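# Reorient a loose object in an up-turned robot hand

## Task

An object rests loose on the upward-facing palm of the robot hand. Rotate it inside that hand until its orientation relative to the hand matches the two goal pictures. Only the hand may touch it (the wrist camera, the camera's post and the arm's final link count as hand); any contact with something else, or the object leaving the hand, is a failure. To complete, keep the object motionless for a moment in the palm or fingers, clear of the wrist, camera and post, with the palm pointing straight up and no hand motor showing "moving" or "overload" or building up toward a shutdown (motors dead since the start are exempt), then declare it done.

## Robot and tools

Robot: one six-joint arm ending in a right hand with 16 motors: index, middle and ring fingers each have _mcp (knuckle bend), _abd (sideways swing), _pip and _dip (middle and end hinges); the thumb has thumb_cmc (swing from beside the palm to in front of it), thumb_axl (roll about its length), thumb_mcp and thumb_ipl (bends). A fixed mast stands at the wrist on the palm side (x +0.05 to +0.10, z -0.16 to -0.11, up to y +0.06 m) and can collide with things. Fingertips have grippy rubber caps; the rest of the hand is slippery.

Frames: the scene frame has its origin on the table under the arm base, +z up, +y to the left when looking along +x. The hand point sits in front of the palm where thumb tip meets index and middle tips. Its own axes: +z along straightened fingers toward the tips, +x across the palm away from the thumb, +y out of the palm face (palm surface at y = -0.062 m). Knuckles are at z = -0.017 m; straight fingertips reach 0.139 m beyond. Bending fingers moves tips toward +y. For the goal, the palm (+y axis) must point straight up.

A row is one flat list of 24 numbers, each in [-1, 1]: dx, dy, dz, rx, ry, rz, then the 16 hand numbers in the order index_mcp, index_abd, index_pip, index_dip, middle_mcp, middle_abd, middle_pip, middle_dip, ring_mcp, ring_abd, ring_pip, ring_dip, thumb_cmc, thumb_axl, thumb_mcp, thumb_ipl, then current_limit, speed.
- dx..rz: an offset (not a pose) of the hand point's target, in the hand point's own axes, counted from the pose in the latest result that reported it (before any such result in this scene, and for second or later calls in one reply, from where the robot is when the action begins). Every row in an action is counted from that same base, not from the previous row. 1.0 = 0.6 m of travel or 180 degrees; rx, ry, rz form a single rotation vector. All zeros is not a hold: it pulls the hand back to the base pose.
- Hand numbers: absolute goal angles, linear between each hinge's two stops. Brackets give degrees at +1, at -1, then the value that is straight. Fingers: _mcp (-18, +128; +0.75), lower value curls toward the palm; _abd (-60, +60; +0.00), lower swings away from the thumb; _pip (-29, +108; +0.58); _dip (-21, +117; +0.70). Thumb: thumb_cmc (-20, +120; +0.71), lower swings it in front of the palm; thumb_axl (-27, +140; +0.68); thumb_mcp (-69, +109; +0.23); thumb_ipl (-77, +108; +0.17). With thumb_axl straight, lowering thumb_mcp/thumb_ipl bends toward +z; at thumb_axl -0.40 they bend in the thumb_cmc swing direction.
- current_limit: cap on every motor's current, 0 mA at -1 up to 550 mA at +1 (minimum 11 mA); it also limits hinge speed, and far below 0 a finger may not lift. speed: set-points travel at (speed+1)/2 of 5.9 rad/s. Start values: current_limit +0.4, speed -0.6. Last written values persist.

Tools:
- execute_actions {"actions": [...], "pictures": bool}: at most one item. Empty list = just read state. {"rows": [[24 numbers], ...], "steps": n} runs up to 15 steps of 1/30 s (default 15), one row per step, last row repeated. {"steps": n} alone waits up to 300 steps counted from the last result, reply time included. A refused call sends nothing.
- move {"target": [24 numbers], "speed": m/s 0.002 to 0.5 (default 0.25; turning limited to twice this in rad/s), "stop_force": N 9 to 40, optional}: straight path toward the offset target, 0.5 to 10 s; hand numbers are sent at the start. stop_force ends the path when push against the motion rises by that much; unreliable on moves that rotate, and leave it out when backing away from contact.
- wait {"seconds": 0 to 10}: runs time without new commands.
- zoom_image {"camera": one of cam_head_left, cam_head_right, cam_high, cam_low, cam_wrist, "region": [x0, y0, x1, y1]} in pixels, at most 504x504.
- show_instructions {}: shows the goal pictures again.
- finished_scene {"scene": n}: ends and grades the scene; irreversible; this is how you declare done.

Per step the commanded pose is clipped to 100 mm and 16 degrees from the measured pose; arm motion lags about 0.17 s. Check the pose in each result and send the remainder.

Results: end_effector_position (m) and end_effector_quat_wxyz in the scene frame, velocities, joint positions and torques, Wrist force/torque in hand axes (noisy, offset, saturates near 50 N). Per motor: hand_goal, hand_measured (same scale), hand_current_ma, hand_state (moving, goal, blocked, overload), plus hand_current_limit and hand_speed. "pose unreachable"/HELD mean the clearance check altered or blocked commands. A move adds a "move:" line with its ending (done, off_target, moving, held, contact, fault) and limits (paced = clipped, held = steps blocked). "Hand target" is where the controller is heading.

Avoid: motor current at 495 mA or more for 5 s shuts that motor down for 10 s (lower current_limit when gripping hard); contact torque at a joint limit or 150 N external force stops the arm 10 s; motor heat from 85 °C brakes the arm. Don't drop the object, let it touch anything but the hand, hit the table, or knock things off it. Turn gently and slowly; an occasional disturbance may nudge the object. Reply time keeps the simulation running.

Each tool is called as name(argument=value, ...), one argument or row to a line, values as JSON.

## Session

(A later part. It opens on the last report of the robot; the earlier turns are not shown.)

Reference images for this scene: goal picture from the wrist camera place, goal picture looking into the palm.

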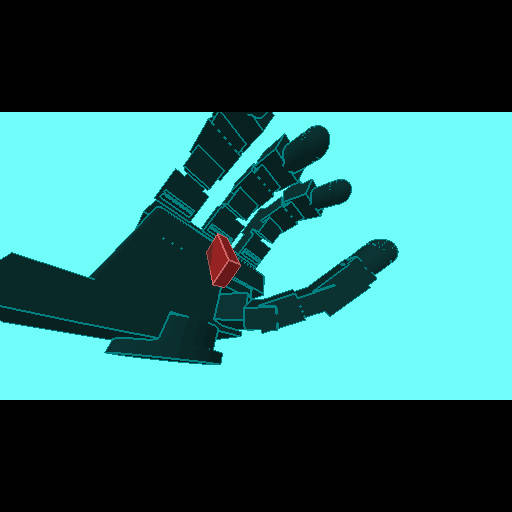

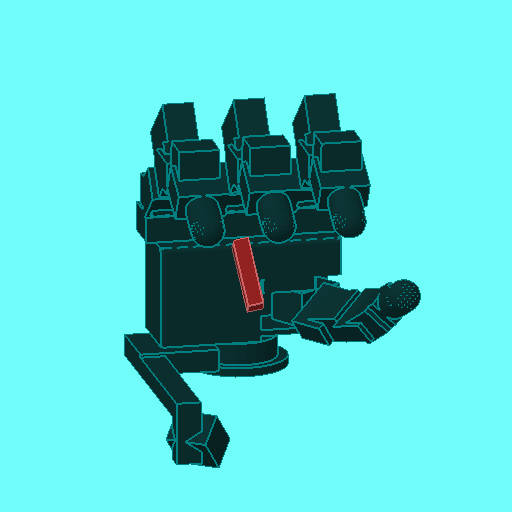

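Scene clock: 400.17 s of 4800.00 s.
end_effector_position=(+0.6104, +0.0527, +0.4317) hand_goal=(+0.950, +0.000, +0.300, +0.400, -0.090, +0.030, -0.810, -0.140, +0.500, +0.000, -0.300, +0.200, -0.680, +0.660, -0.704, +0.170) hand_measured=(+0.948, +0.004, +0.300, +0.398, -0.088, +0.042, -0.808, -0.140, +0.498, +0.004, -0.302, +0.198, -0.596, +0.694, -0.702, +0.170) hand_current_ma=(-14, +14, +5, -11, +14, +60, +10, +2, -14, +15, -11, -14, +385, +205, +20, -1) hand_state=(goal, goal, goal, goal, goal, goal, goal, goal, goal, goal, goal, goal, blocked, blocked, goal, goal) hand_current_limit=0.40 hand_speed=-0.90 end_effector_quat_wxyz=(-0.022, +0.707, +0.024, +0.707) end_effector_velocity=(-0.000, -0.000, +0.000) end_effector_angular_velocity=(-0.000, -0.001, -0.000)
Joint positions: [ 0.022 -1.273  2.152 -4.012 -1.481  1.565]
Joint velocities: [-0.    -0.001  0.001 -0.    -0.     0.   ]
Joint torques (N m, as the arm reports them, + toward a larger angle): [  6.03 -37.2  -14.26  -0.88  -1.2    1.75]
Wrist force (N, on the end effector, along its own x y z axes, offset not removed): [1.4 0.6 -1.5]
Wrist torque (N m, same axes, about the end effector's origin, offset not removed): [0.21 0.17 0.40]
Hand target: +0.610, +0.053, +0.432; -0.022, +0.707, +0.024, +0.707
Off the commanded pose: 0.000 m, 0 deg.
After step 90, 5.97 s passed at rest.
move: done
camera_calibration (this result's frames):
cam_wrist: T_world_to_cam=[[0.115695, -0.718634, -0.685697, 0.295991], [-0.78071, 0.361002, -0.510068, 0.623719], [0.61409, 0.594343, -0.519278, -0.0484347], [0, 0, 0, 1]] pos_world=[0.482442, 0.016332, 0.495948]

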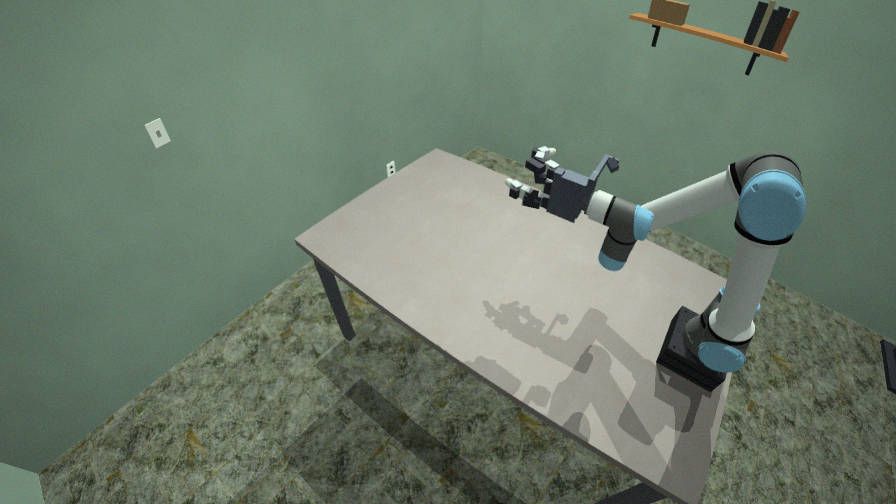

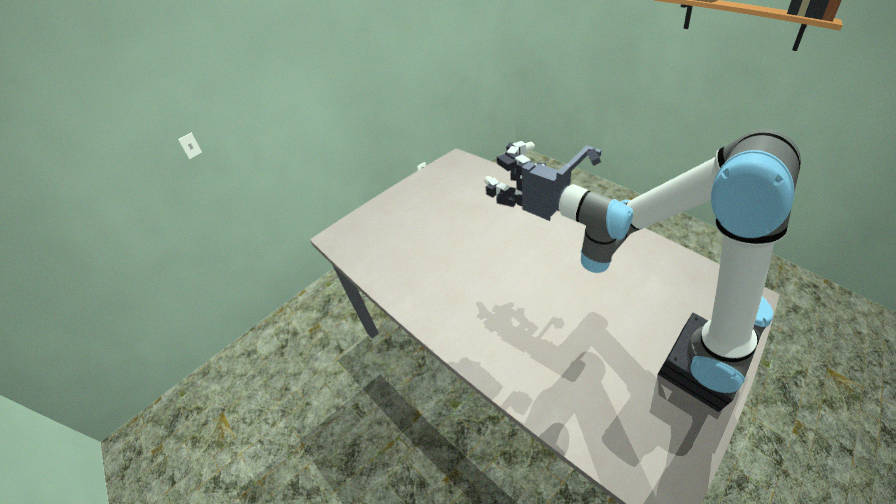

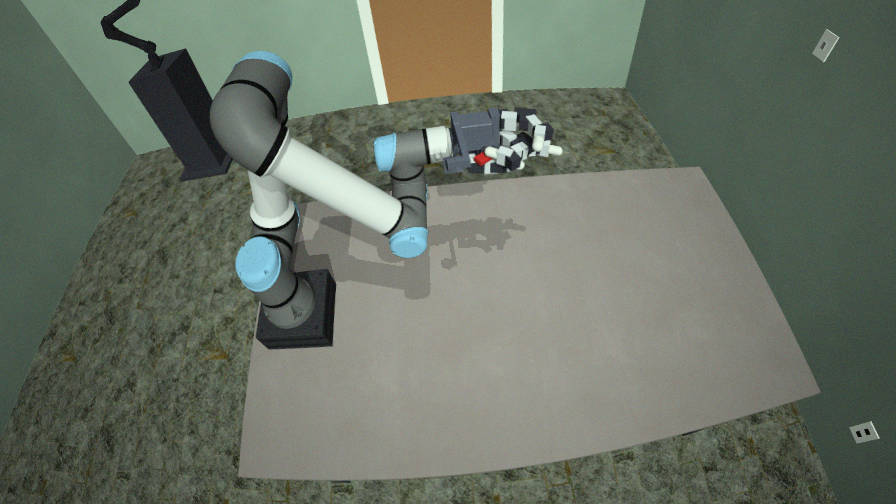

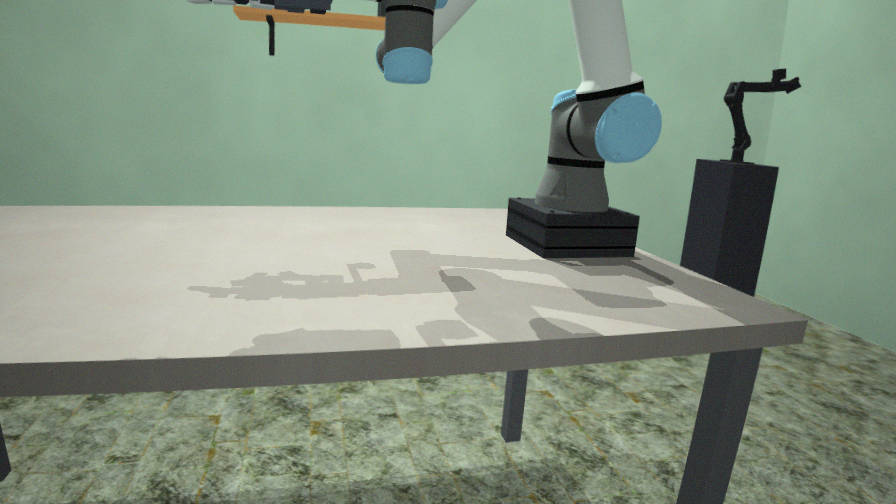

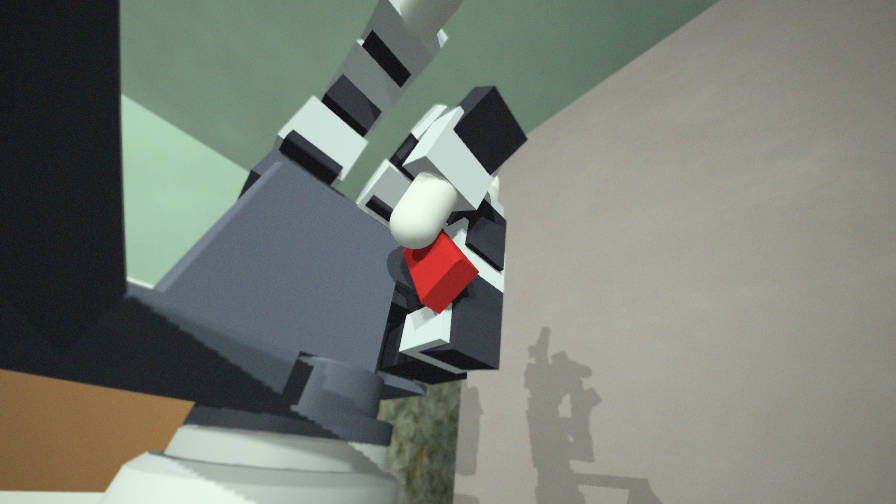

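move(
  target=[0,0,0,0,0,0, 0.95,0,0.3,0.4, -0.09,0.33,-0.81,-0.14, 0.5,0,-0.3,0.2, -0.58,0.69,-0.705,0.17, 0.3,-0.75],
)

move(
  target=[0,0,0,0,0,0, 0.95,0,0.3,0.4, 0.95,0.1,-0.2,0.2, 0.3,-0.3,-1,-0.15, -0.58,0.69,-0.705,0.17, 0.3,-0.7],
)

Scene clock: 419.10 s of 4800.00 s.
end_effector_position=(+0.6104, +0.0527, +0.4317) hand_goal=(+0.950, +0.000, +0.300, +0.400, -0.090, +0.330, -0.810, -0.140, +0.500, +0.000, -0.300, +0.200, -0.580, +0.690, -0.704, +0.170) hand_measured=(+0.948, +0.004, +0.300, +0.398, -0.088, +0.328, -0.808, -0.140, +0.498, +0.004, -0.302, +0.198, -0.576, +0.698, -0.702, +0.170) hand_current_ma=(-14, +14, +5, -11, +14, -8, +11, +2, -14, +15, -11, -14, +22, +47, +14, -1) hand_state=(goal, goal, goal, goal, goal, goal, goal, goal, goal, goal, goal, goal, goal, goal, goal, goal) hand_current_limit=0.30 hand_speed=-0.75 end_effector_quat_wxyz=(-0.022, +0.707, +0.024, +0.707) end_effector_velocity=(+0.000, -0.000, +0.001) end_effector_angular_velocity=(-0.000, -0.002, -0.000)
Joint positions: [ 0.022 -1.273  2.152 -4.012 -1.481  1.565]
Joint velocities: [-0.    -0.    -0.001 -0.001 -0.    -0.   ]
Joint torques (N m, as the arm reports them, + toward a larger angle): [  6.18 -37.24 -13.92  -1.02  -1.19   1.67]
Wrist force (N, on the end effector, along its own x y z axes, offset not removed): [0.3 -1.2 -0.9]
Wrist torque (N m, same axes, about the end effector's origin, offset not removed): [-0.09 0.16 0.39]
Hand target: +0.610, +0.053, +0.432; -0.022, +0.707, +0.024, +0.707
Off the commanded pose: 0.000 m, 0 deg.
After step 90, 15.23 s passed at rest.
move: done
camera_calibration (this result's frames):
cam_wrist: T_world_to_cam=[[0.115695, -0.718634, -0.685697, 0.295991], [-0.78071, 0.361002, -0.510068, 0.623719], [0.61409, 0.594343, -0.519278, -0.0484346], [0, 0, 0, 1]] pos_world=[0.482442, 0.016332, 0.495948]

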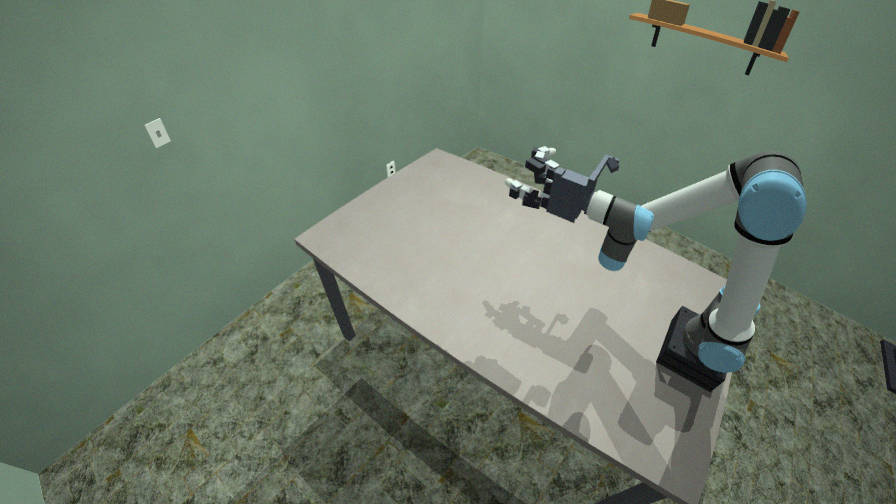

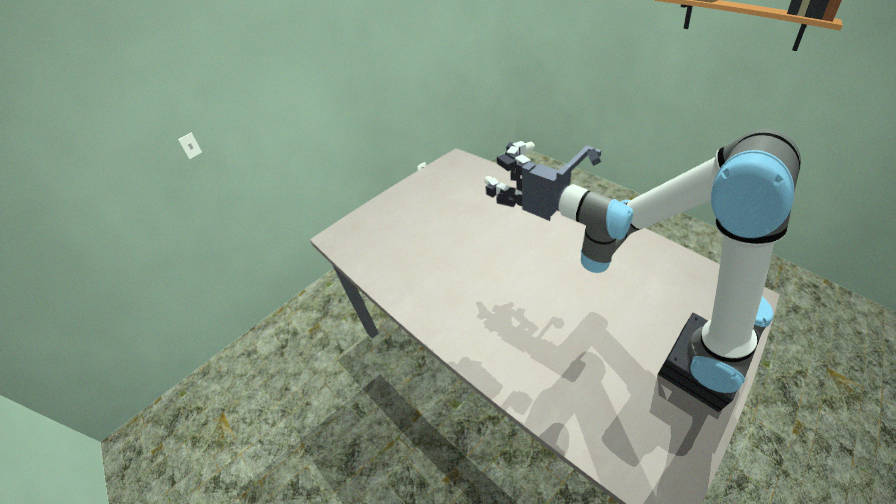

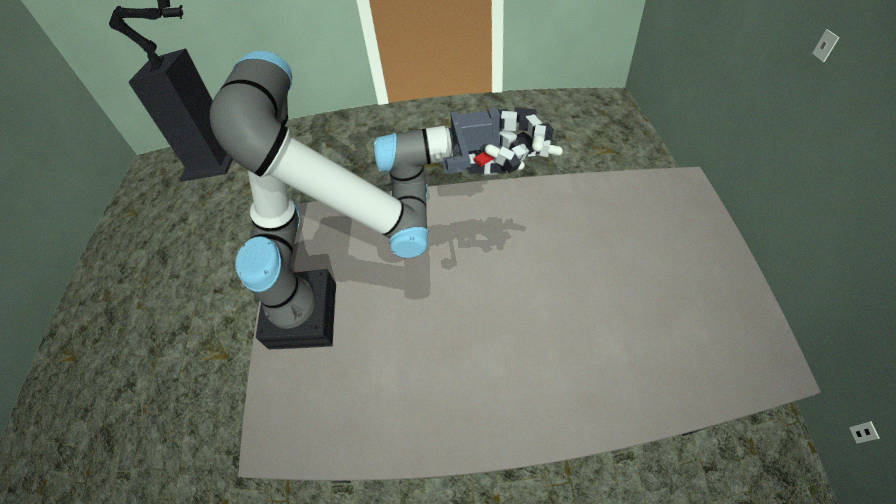

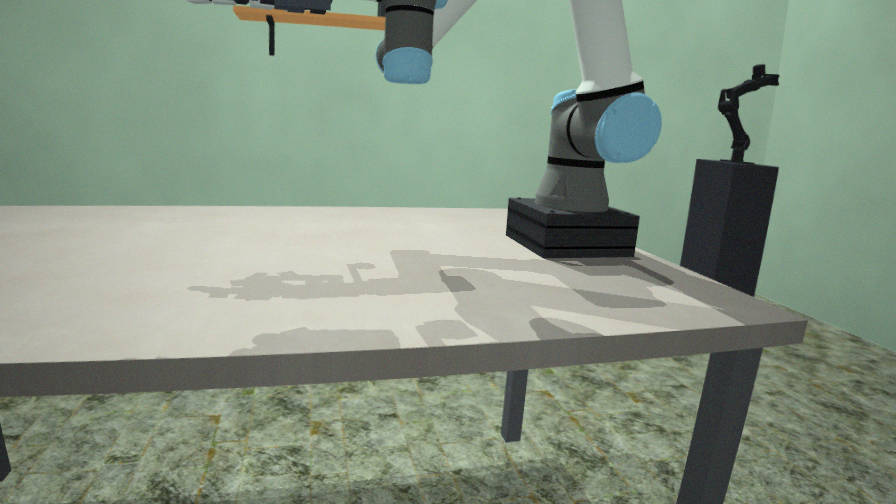

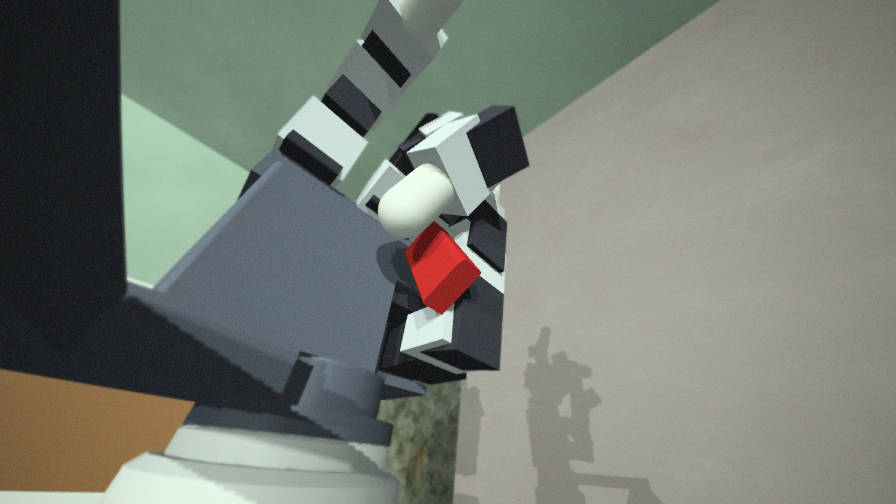

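Scene clock: 420.87 s of 4800.00 s.
end_effector_position=(+0.6104, +0.0527, +0.4317) hand_goal=(+0.950, +0.000, +0.300, +0.400, +0.950, +0.100, -0.200, +0.200, +0.300, -0.300, -1.000, -0.150, -0.580, +0.690, -0.704, +0.170) hand_measured=(+0.948, +0.004, +0.300, +0.398, +0.948, +0.108, -0.202, +0.198, +0.302, -0.294, -0.998, -0.148, -0.576, +0.698, -0.702, +0.170) hand_current_ma=(-14, +14, +5, -11, -14, +39, -12, -13, +14, +23, +10, +15, +22, +47, +14, -1) hand_state=(goal, goal, goal, goal, goal, goal, goal, goal, goal, goal, goal, goal, goal, goal, goal, goal) hand_current_limit=0.30 hand_speed=-0.70 end_effector_quat_wxyz=(-0.022, +0.707, +0.024, +0.707) end_effector_velocity=(-0.000, +0.000, -0.000) end_effector_angular_velocity=(+0.000, +0.001, +0.000)
Joint positions: [ 0.022 -1.273  2.152 -4.012 -1.481  1.565]
Joint velocities: [ 0.    -0.001  0.001  0.001  0.     0.   ]
Joint torques (N m, as the arm reports them, + toward a larger angle): [  5.86 -37.46 -13.81  -1.04  -1.04   1.69]
Wrist force (N, on the end effector, along its own x y z axes, offset not removed): [-0.2 0.6 0.5]
Wrist torque (N m, same axes, about the end effector's origin, offset not removed): [-0.02 0.28 0.36]
Hand target: +0.610, +0.053, +0.432; -0.022, +0.707, +0.024, +0.707
Off the commanded pose: 0.000 m, 0 deg.
move: done
camera_calibration (this result's frames):
cam_wrist: T_world_to_cam=[[0.115695, -0.718634, -0.685697, 0.295991], [-0.78071, 0.361002, -0.510068, 0.623719], [0.61409, 0.594343, -0.519279, -0.0484346], [0, 0, 0, 1]] pos_world=[0.482442, 0.016332, 0.495948]

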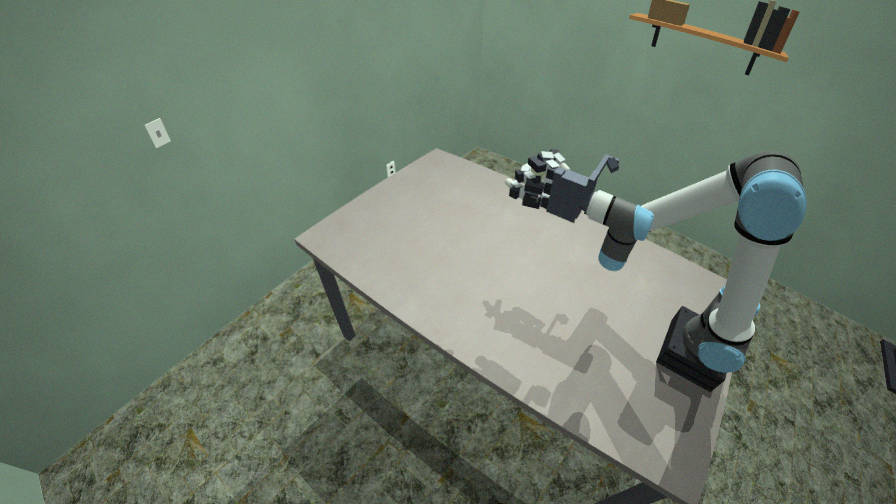

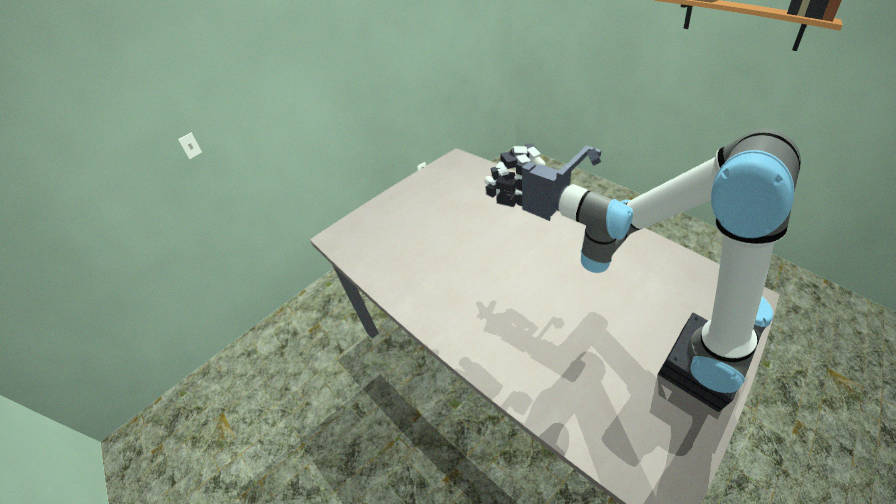

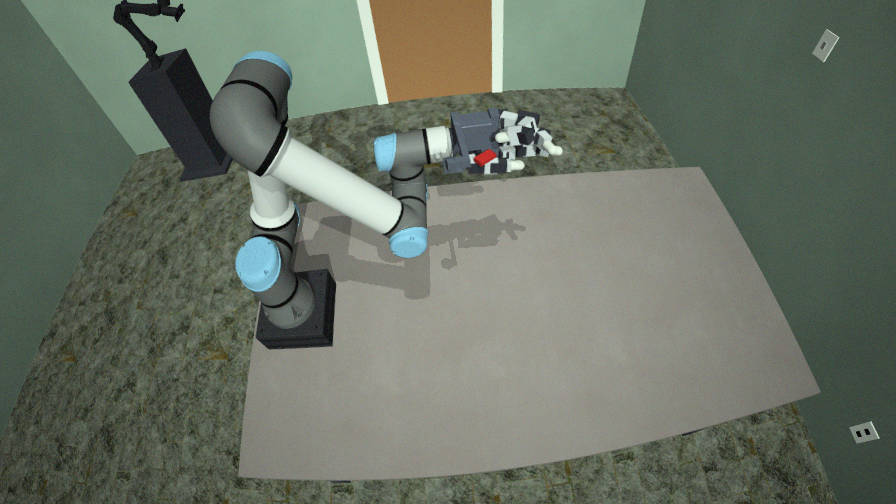

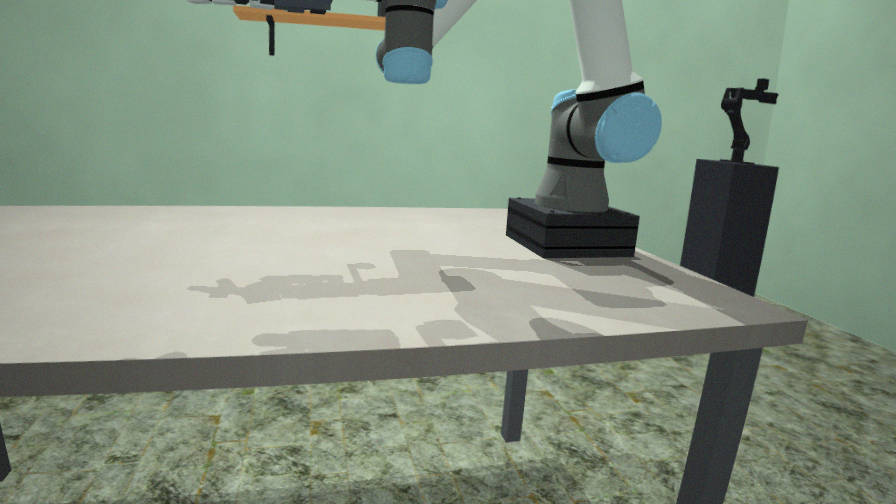

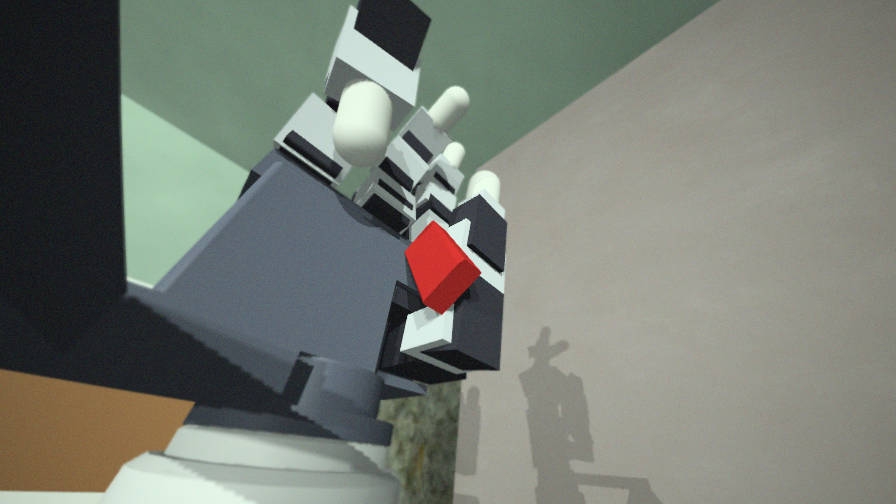

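Now ring abd to −0.95 and mcp forward.

move(
  target=[0,0,0,0,0,0, 0.95,0,0.3,0.4, 0.95,0.0,0.2,0.4, -0.2,-0.95,-0.95,-0.1, -0.58,0.69,-0.705,0.17, 0.3,-0.75],
)

zoom_image(
  camera="cam_high",
  region=[430, 90, 570, 190],
)

Scene clock: 424.50 s of 4800.00 s.
end_effector_position=(+0.6104, +0.0527, +0.4317) hand_goal=(+0.950, +0.000, +0.300, +0.400, +0.950, +0.000, +0.200, +0.400, -0.200, -0.950, -0.950, -0.100, -0.580, +0.690, -0.704, +0.170) hand_measured=(+0.948, +0.004, +0.300, +0.398, +0.948, +0.012, +0.198, +0.398, -0.198, -0.946, -0.954, -0.104, -0.576, +0.698, -0.702, +0.170) hand_current_ma=(-14, +14, +5, -11, -13, +57, -15, -14, +14, +20, -26, -16, +22, +47, +14, -1) hand_state=(goal, goal, goal, goal, goal, goal, goal, goal, goal, goal, goal, goal, goal, goal, goal, goal) hand_current_limit=0.30 hand_speed=-0.75 end_effector_quat_wxyz=(-0.022, +0.707, +0.024, +0.707) end_effector_velocity=(+0.000, +0.000, +0.001) end_effector_angular_velocity=(-0.000, -0.003, +0.000)
Joint positions: [ 0.022 -1.273  2.152 -4.012 -1.481  1.565]
Joint velocities: [ 0.    -0.001 -0.002 -0.     0.     0.   ]
Joint torques (N m, as the arm reports them, + toward a larger angle): [  5.82 -37.43 -13.73  -1.    -1.13   1.74]
Wrist force (N, on the end effector, along its own x y z axes, offset not removed): [0.6 1.0 -1.4]
Wrist torque (N m, same axes, about the end effector's origin, offset not removed): [0.25 0.36 0.31]
Hand target: +0.610, +0.053, +0.432; -0.022, +0.707, +0.024, +0.707
Off the commanded pose: 0.000 m, 0 deg.
move: done
camera_calibration (this result's frames):
cam_wrist: T_world_to_cam=[[0.115695, -0.718634, -0.685697, 0.295991], [-0.78071, 0.361002, -0.510068, 0.623719], [0.61409, 0.594343, -0.519278, -0.0484346], [0, 0, 0, 1]] pos_world=[0.482442, 0.016332, 0.495948]

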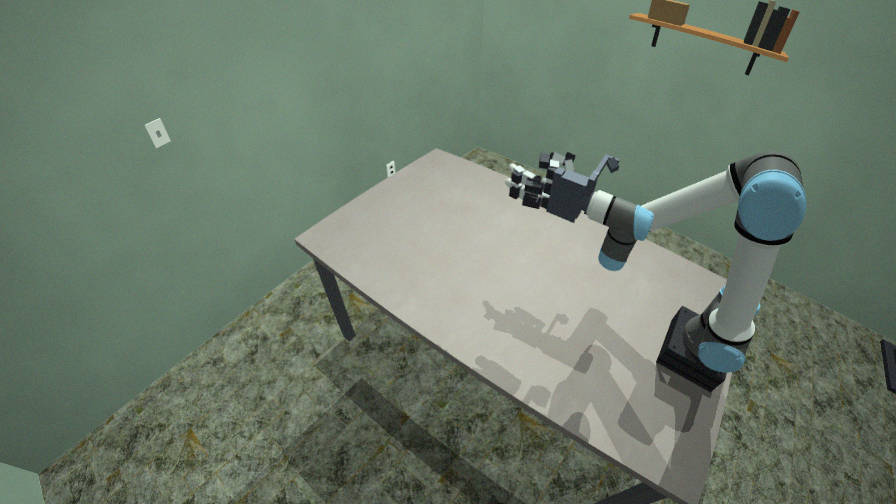

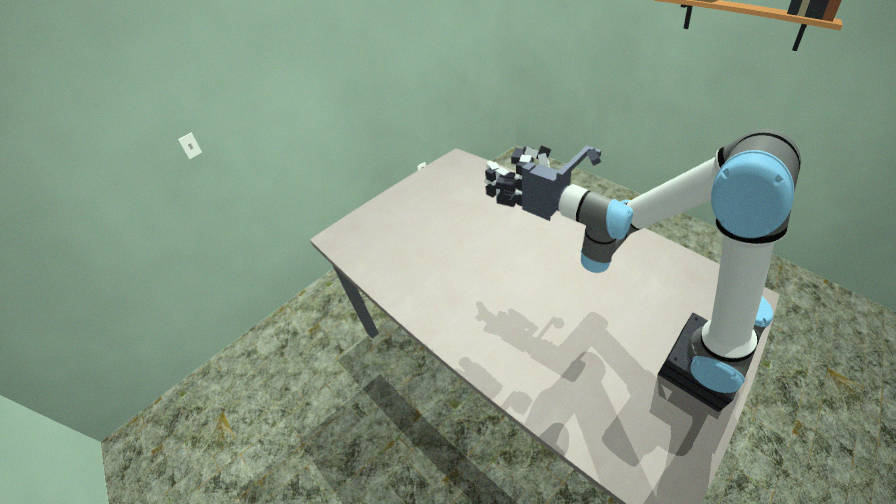

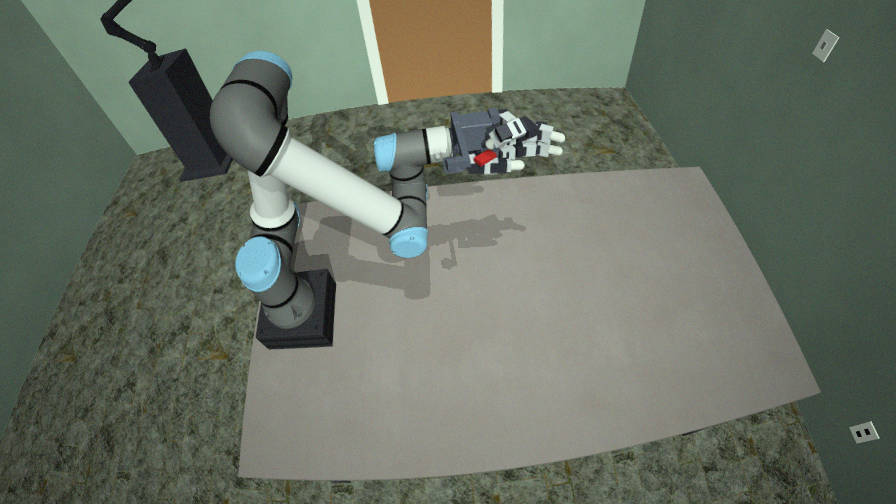

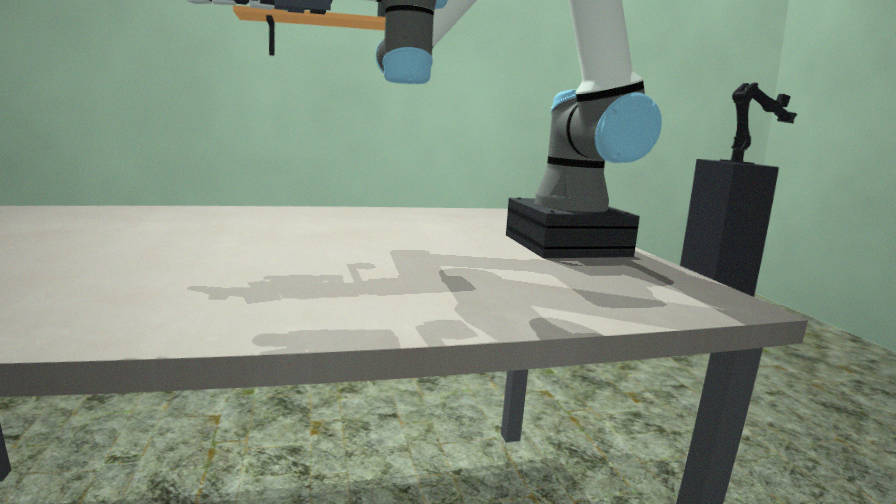

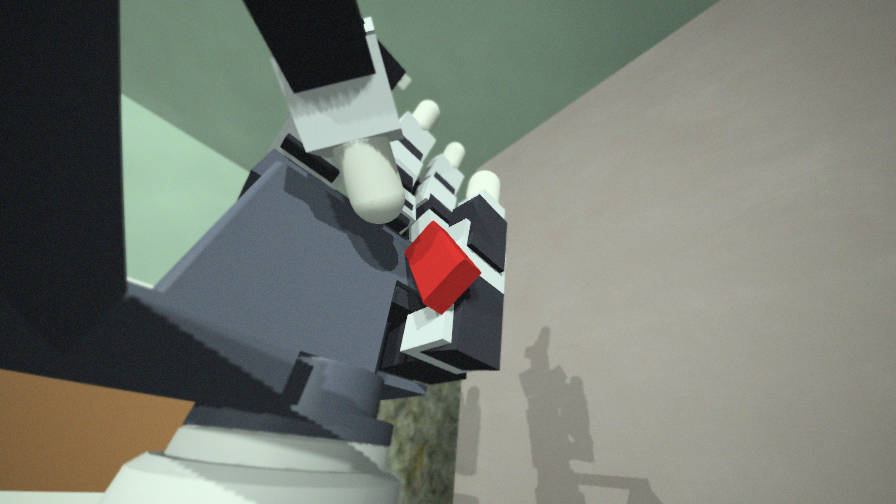

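Region (430, 90, 570, 190) of cam_high's 896x504 image, scaled by 3.600, with more detail than that image has; it fills the top 360 rows of this view, and the rest is white.

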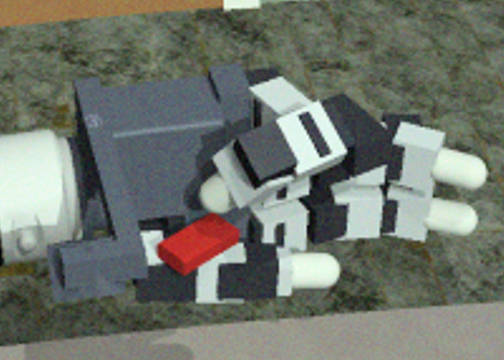

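move(
  target=[0,0,0,0,0,0, 0.95,0,0.3,0.4, 0.5,0.0,-0.07,-0.49, 0.95,-0.8,0.3,0.4, -0.58,0.69,-0.705,0.8, 0.3,-0.65],
)

move(
  target=[0,0,0,0,0,0, 0.95,0,0.3,0.4, -0.44,-0.83,-0.07,-0.49, 0.95,-0.8,0.3,0.4, -0.58,0.69,-0.705,0.8, 0.3,-0.75],
)

zoom_image(
  camera="cam_high",
  region=[430, 90, 570, 190],
)

Scene clock: 444.10 s of 4800.00 s.
end_effector_position=(+0.6104, +0.0527, +0.4317) hand_goal=(+0.950, +0.000, +0.300, +0.400, +0.500, +0.000, -0.070, -0.490, +0.950, -0.800, +0.300, +0.400, -0.580, +0.690, -0.704, +0.800) hand_measured=(+0.948, +0.004, +0.300, +0.398, +0.502, +0.010, -0.068, -0.488, +0.948, -0.800, +0.296, +0.396, -0.574, +0.698, -0.702, +0.798) hand_current_ma=(-13, +14, +5, -11, +14, +51, +14, +14, -13, +3, -22, -18, +30, +47, +13, -16) hand_state=(goal, goal, goal, goal, goal, goal, goal, goal, goal, goal, goal, goal, goal, goal, goal, goal) hand_current_limit=0.30 hand_speed=-0.65 end_effector_quat_wxyz=(-0.022, +0.707, +0.024, +0.707) end_effector_velocity=(-0.000, -0.000, -0.001) end_effector_angular_velocity=(+0.000, +0.003, -0.000)
Joint positions: [ 0.022 -1.273  2.152 -4.012 -1.481  1.565]
Joint velocities: [ 0.    -0.001  0.002  0.001 -0.    -0.   ]
Joint torques (N m, as the arm reports them, + toward a larger angle): [  6.41 -37.18 -13.9   -0.89  -1.13   1.77]
Wrist force (N, on the end effector, along its own x y z axes, offset not removed): [0.8 2.4 -2.3]
Wrist torque (N m, same axes, about the end effector's origin, offset not removed): [0.49 0.27 0.43]
Hand target: +0.610, +0.053, +0.432; -0.022, +0.707, +0.024, +0.707
Off the commanded pose: 0.000 m, 0 deg.
After step 90, 14.87 s passed at rest.
move: done
camera_calibration (this result's frames):
cam_wrist: T_world_to_cam=[[0.115695, -0.718634, -0.685697, 0.295991], [-0.78071, 0.361002, -0.510068, 0.623719], [0.61409, 0.594343, -0.519278, -0.0484346], [0, 0, 0, 1]] pos_world=[0.482442, 0.0163319, 0.495948]

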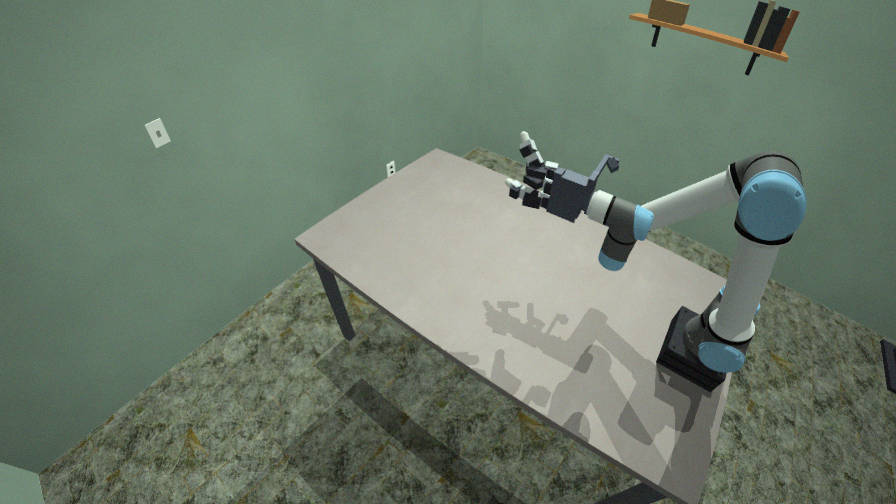

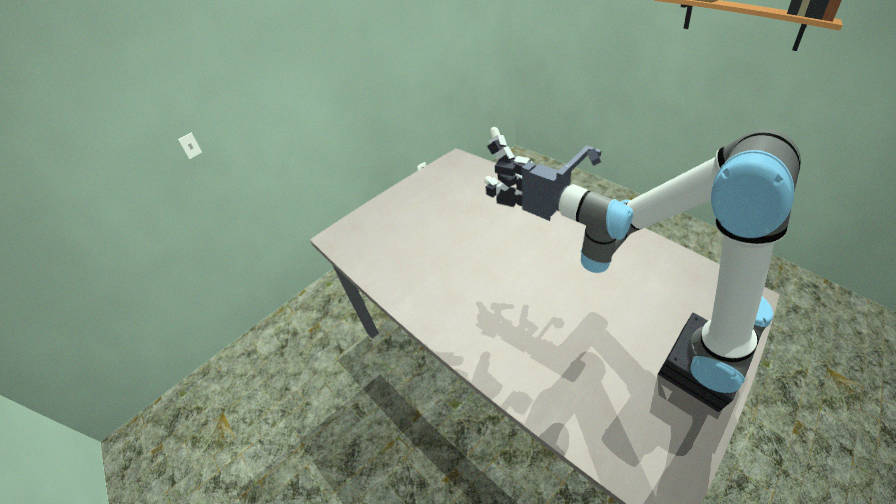

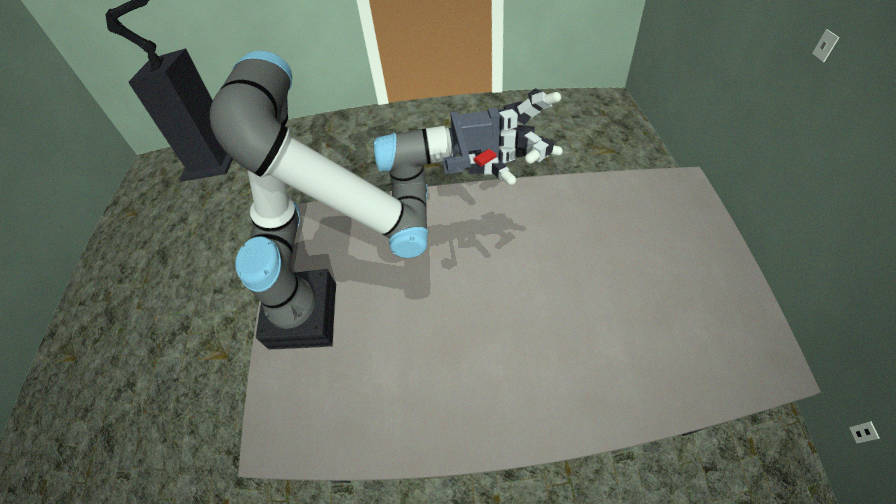

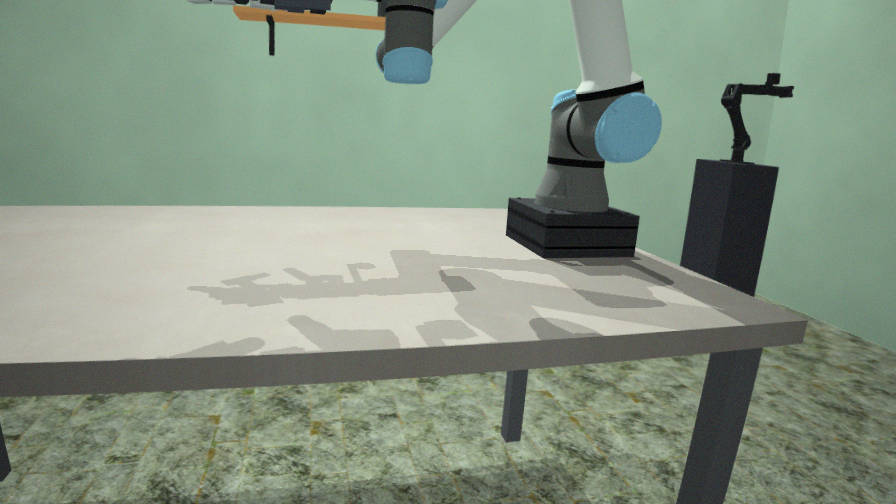

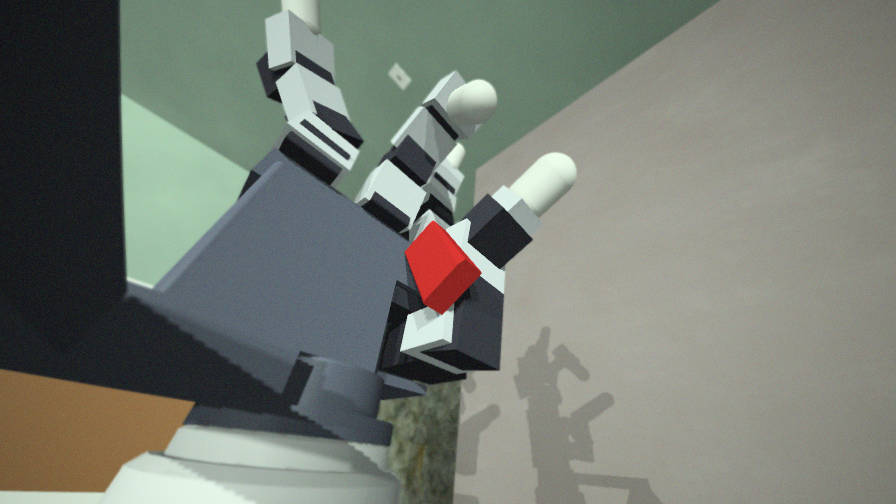

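Scene clock: 446.00 s of 4800.00 s.
end_effector_position=(+0.6104, +0.0527, +0.4317) hand_goal=(+0.950, +0.000, +0.300, +0.400, -0.440, -0.830, -0.070, -0.490, +0.950, -0.800, +0.300, +0.400, -0.580, +0.690, -0.704, +0.800) hand_measured=(+0.948, +0.004, +0.300, +0.398, -0.438, -0.822, -0.068, -0.488, +0.948, -0.800, +0.296, +0.396, -0.574, +0.698, -0.702, +0.798) hand_current_ma=(-13, +14, +5, -11, +14, +38, +6, +12, -13, +3, -22, -18, +30, +47, +13, -16) hand_state=(goal, goal, goal, goal, goal, goal, goal, goal, goal, goal, goal, goal, goal, goal, goal, goal) hand_current_limit=0.30 hand_speed=-0.75 end_effector_quat_wxyz=(-0.022, +0.707, +0.024, +0.707) end_effector_velocity=(-0.000, -0.000, +0.001) end_effector_angular_velocity=(-0.000, -0.001, -0.001)
Joint positions: [ 0.022 -1.273  2.152 -4.012 -1.481  1.565]
Joint velocities: [-0.    -0.001  0.     0.    -0.     0.   ]
Joint torques (N m, as the arm reports them, + toward a larger angle): [  6.36 -37.38 -14.12  -0.8   -1.22   1.8 ]
Wrist force (N, on the end effector, along its own x y z axes, offset not removed): [-1.5 1.4 -0.8]
Wrist torque (N m, same axes, about the end effector's origin, offset not removed): [0.11 0.52 0.38]
Hand target: +0.610, +0.053, +0.432; -0.022, +0.707, +0.024, +0.707
Off the commanded pose: 0.000 m, 0 deg.
move: done
camera_calibration (this result's frames):
cam_wrist: T_world_to_cam=[[0.115695, -0.718634, -0.685697, 0.295991], [-0.78071, 0.361002, -0.510068, 0.623719], [0.61409, 0.594343, -0.519278, -0.0484347], [0, 0, 0, 1]] pos_world=[0.482442, 0.0163319, 0.495948]

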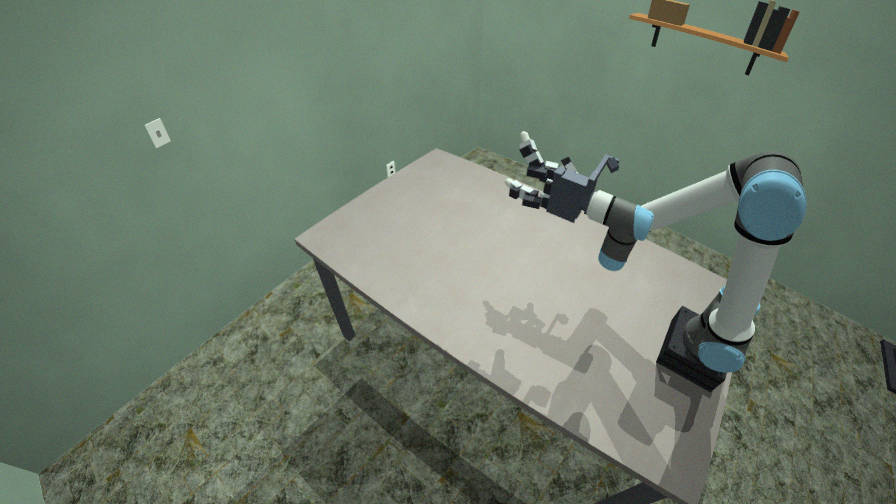

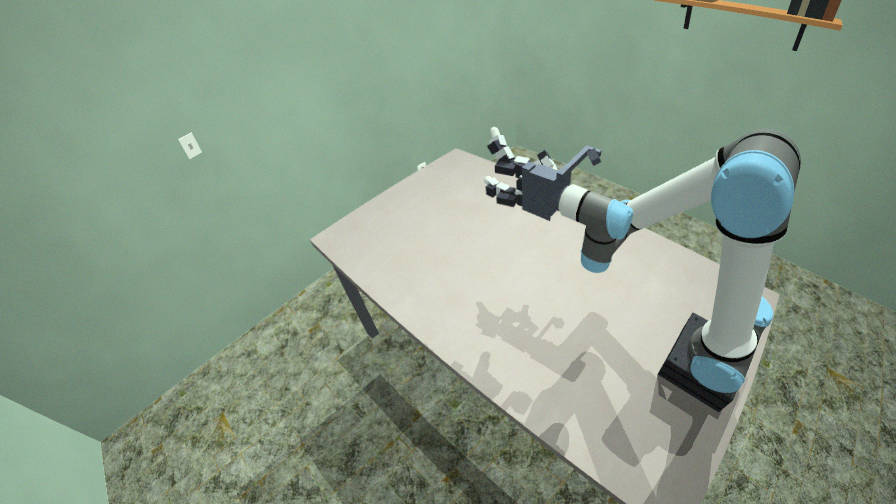

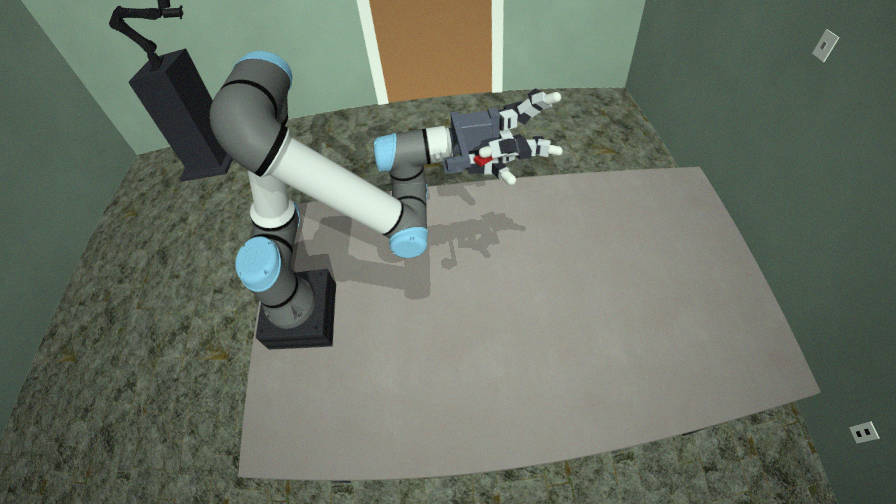

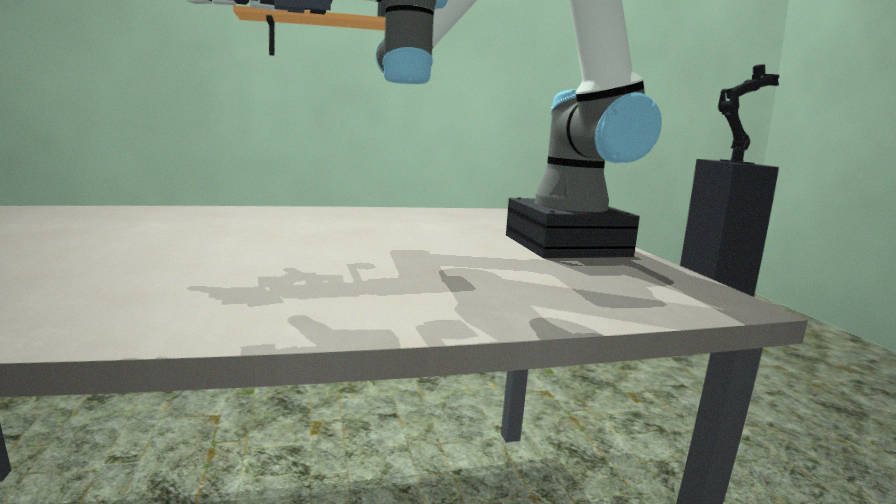

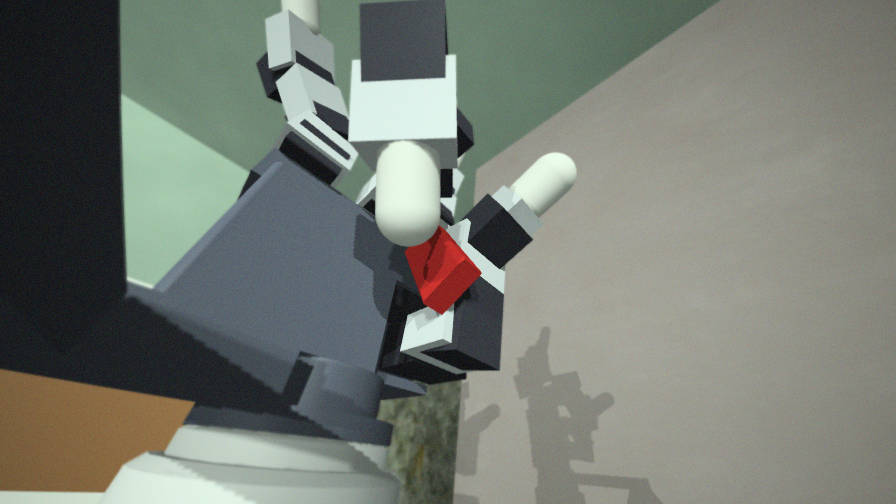

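Region (430, 90, 570, 190) of cam_high's 896x504 image, scaled by 3.600, with more detail than that image has; it fills the top 360 rows of this view, and the rest is white.

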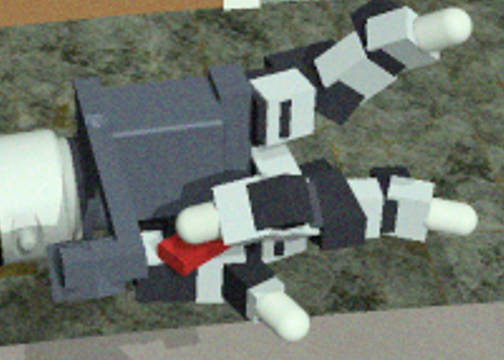

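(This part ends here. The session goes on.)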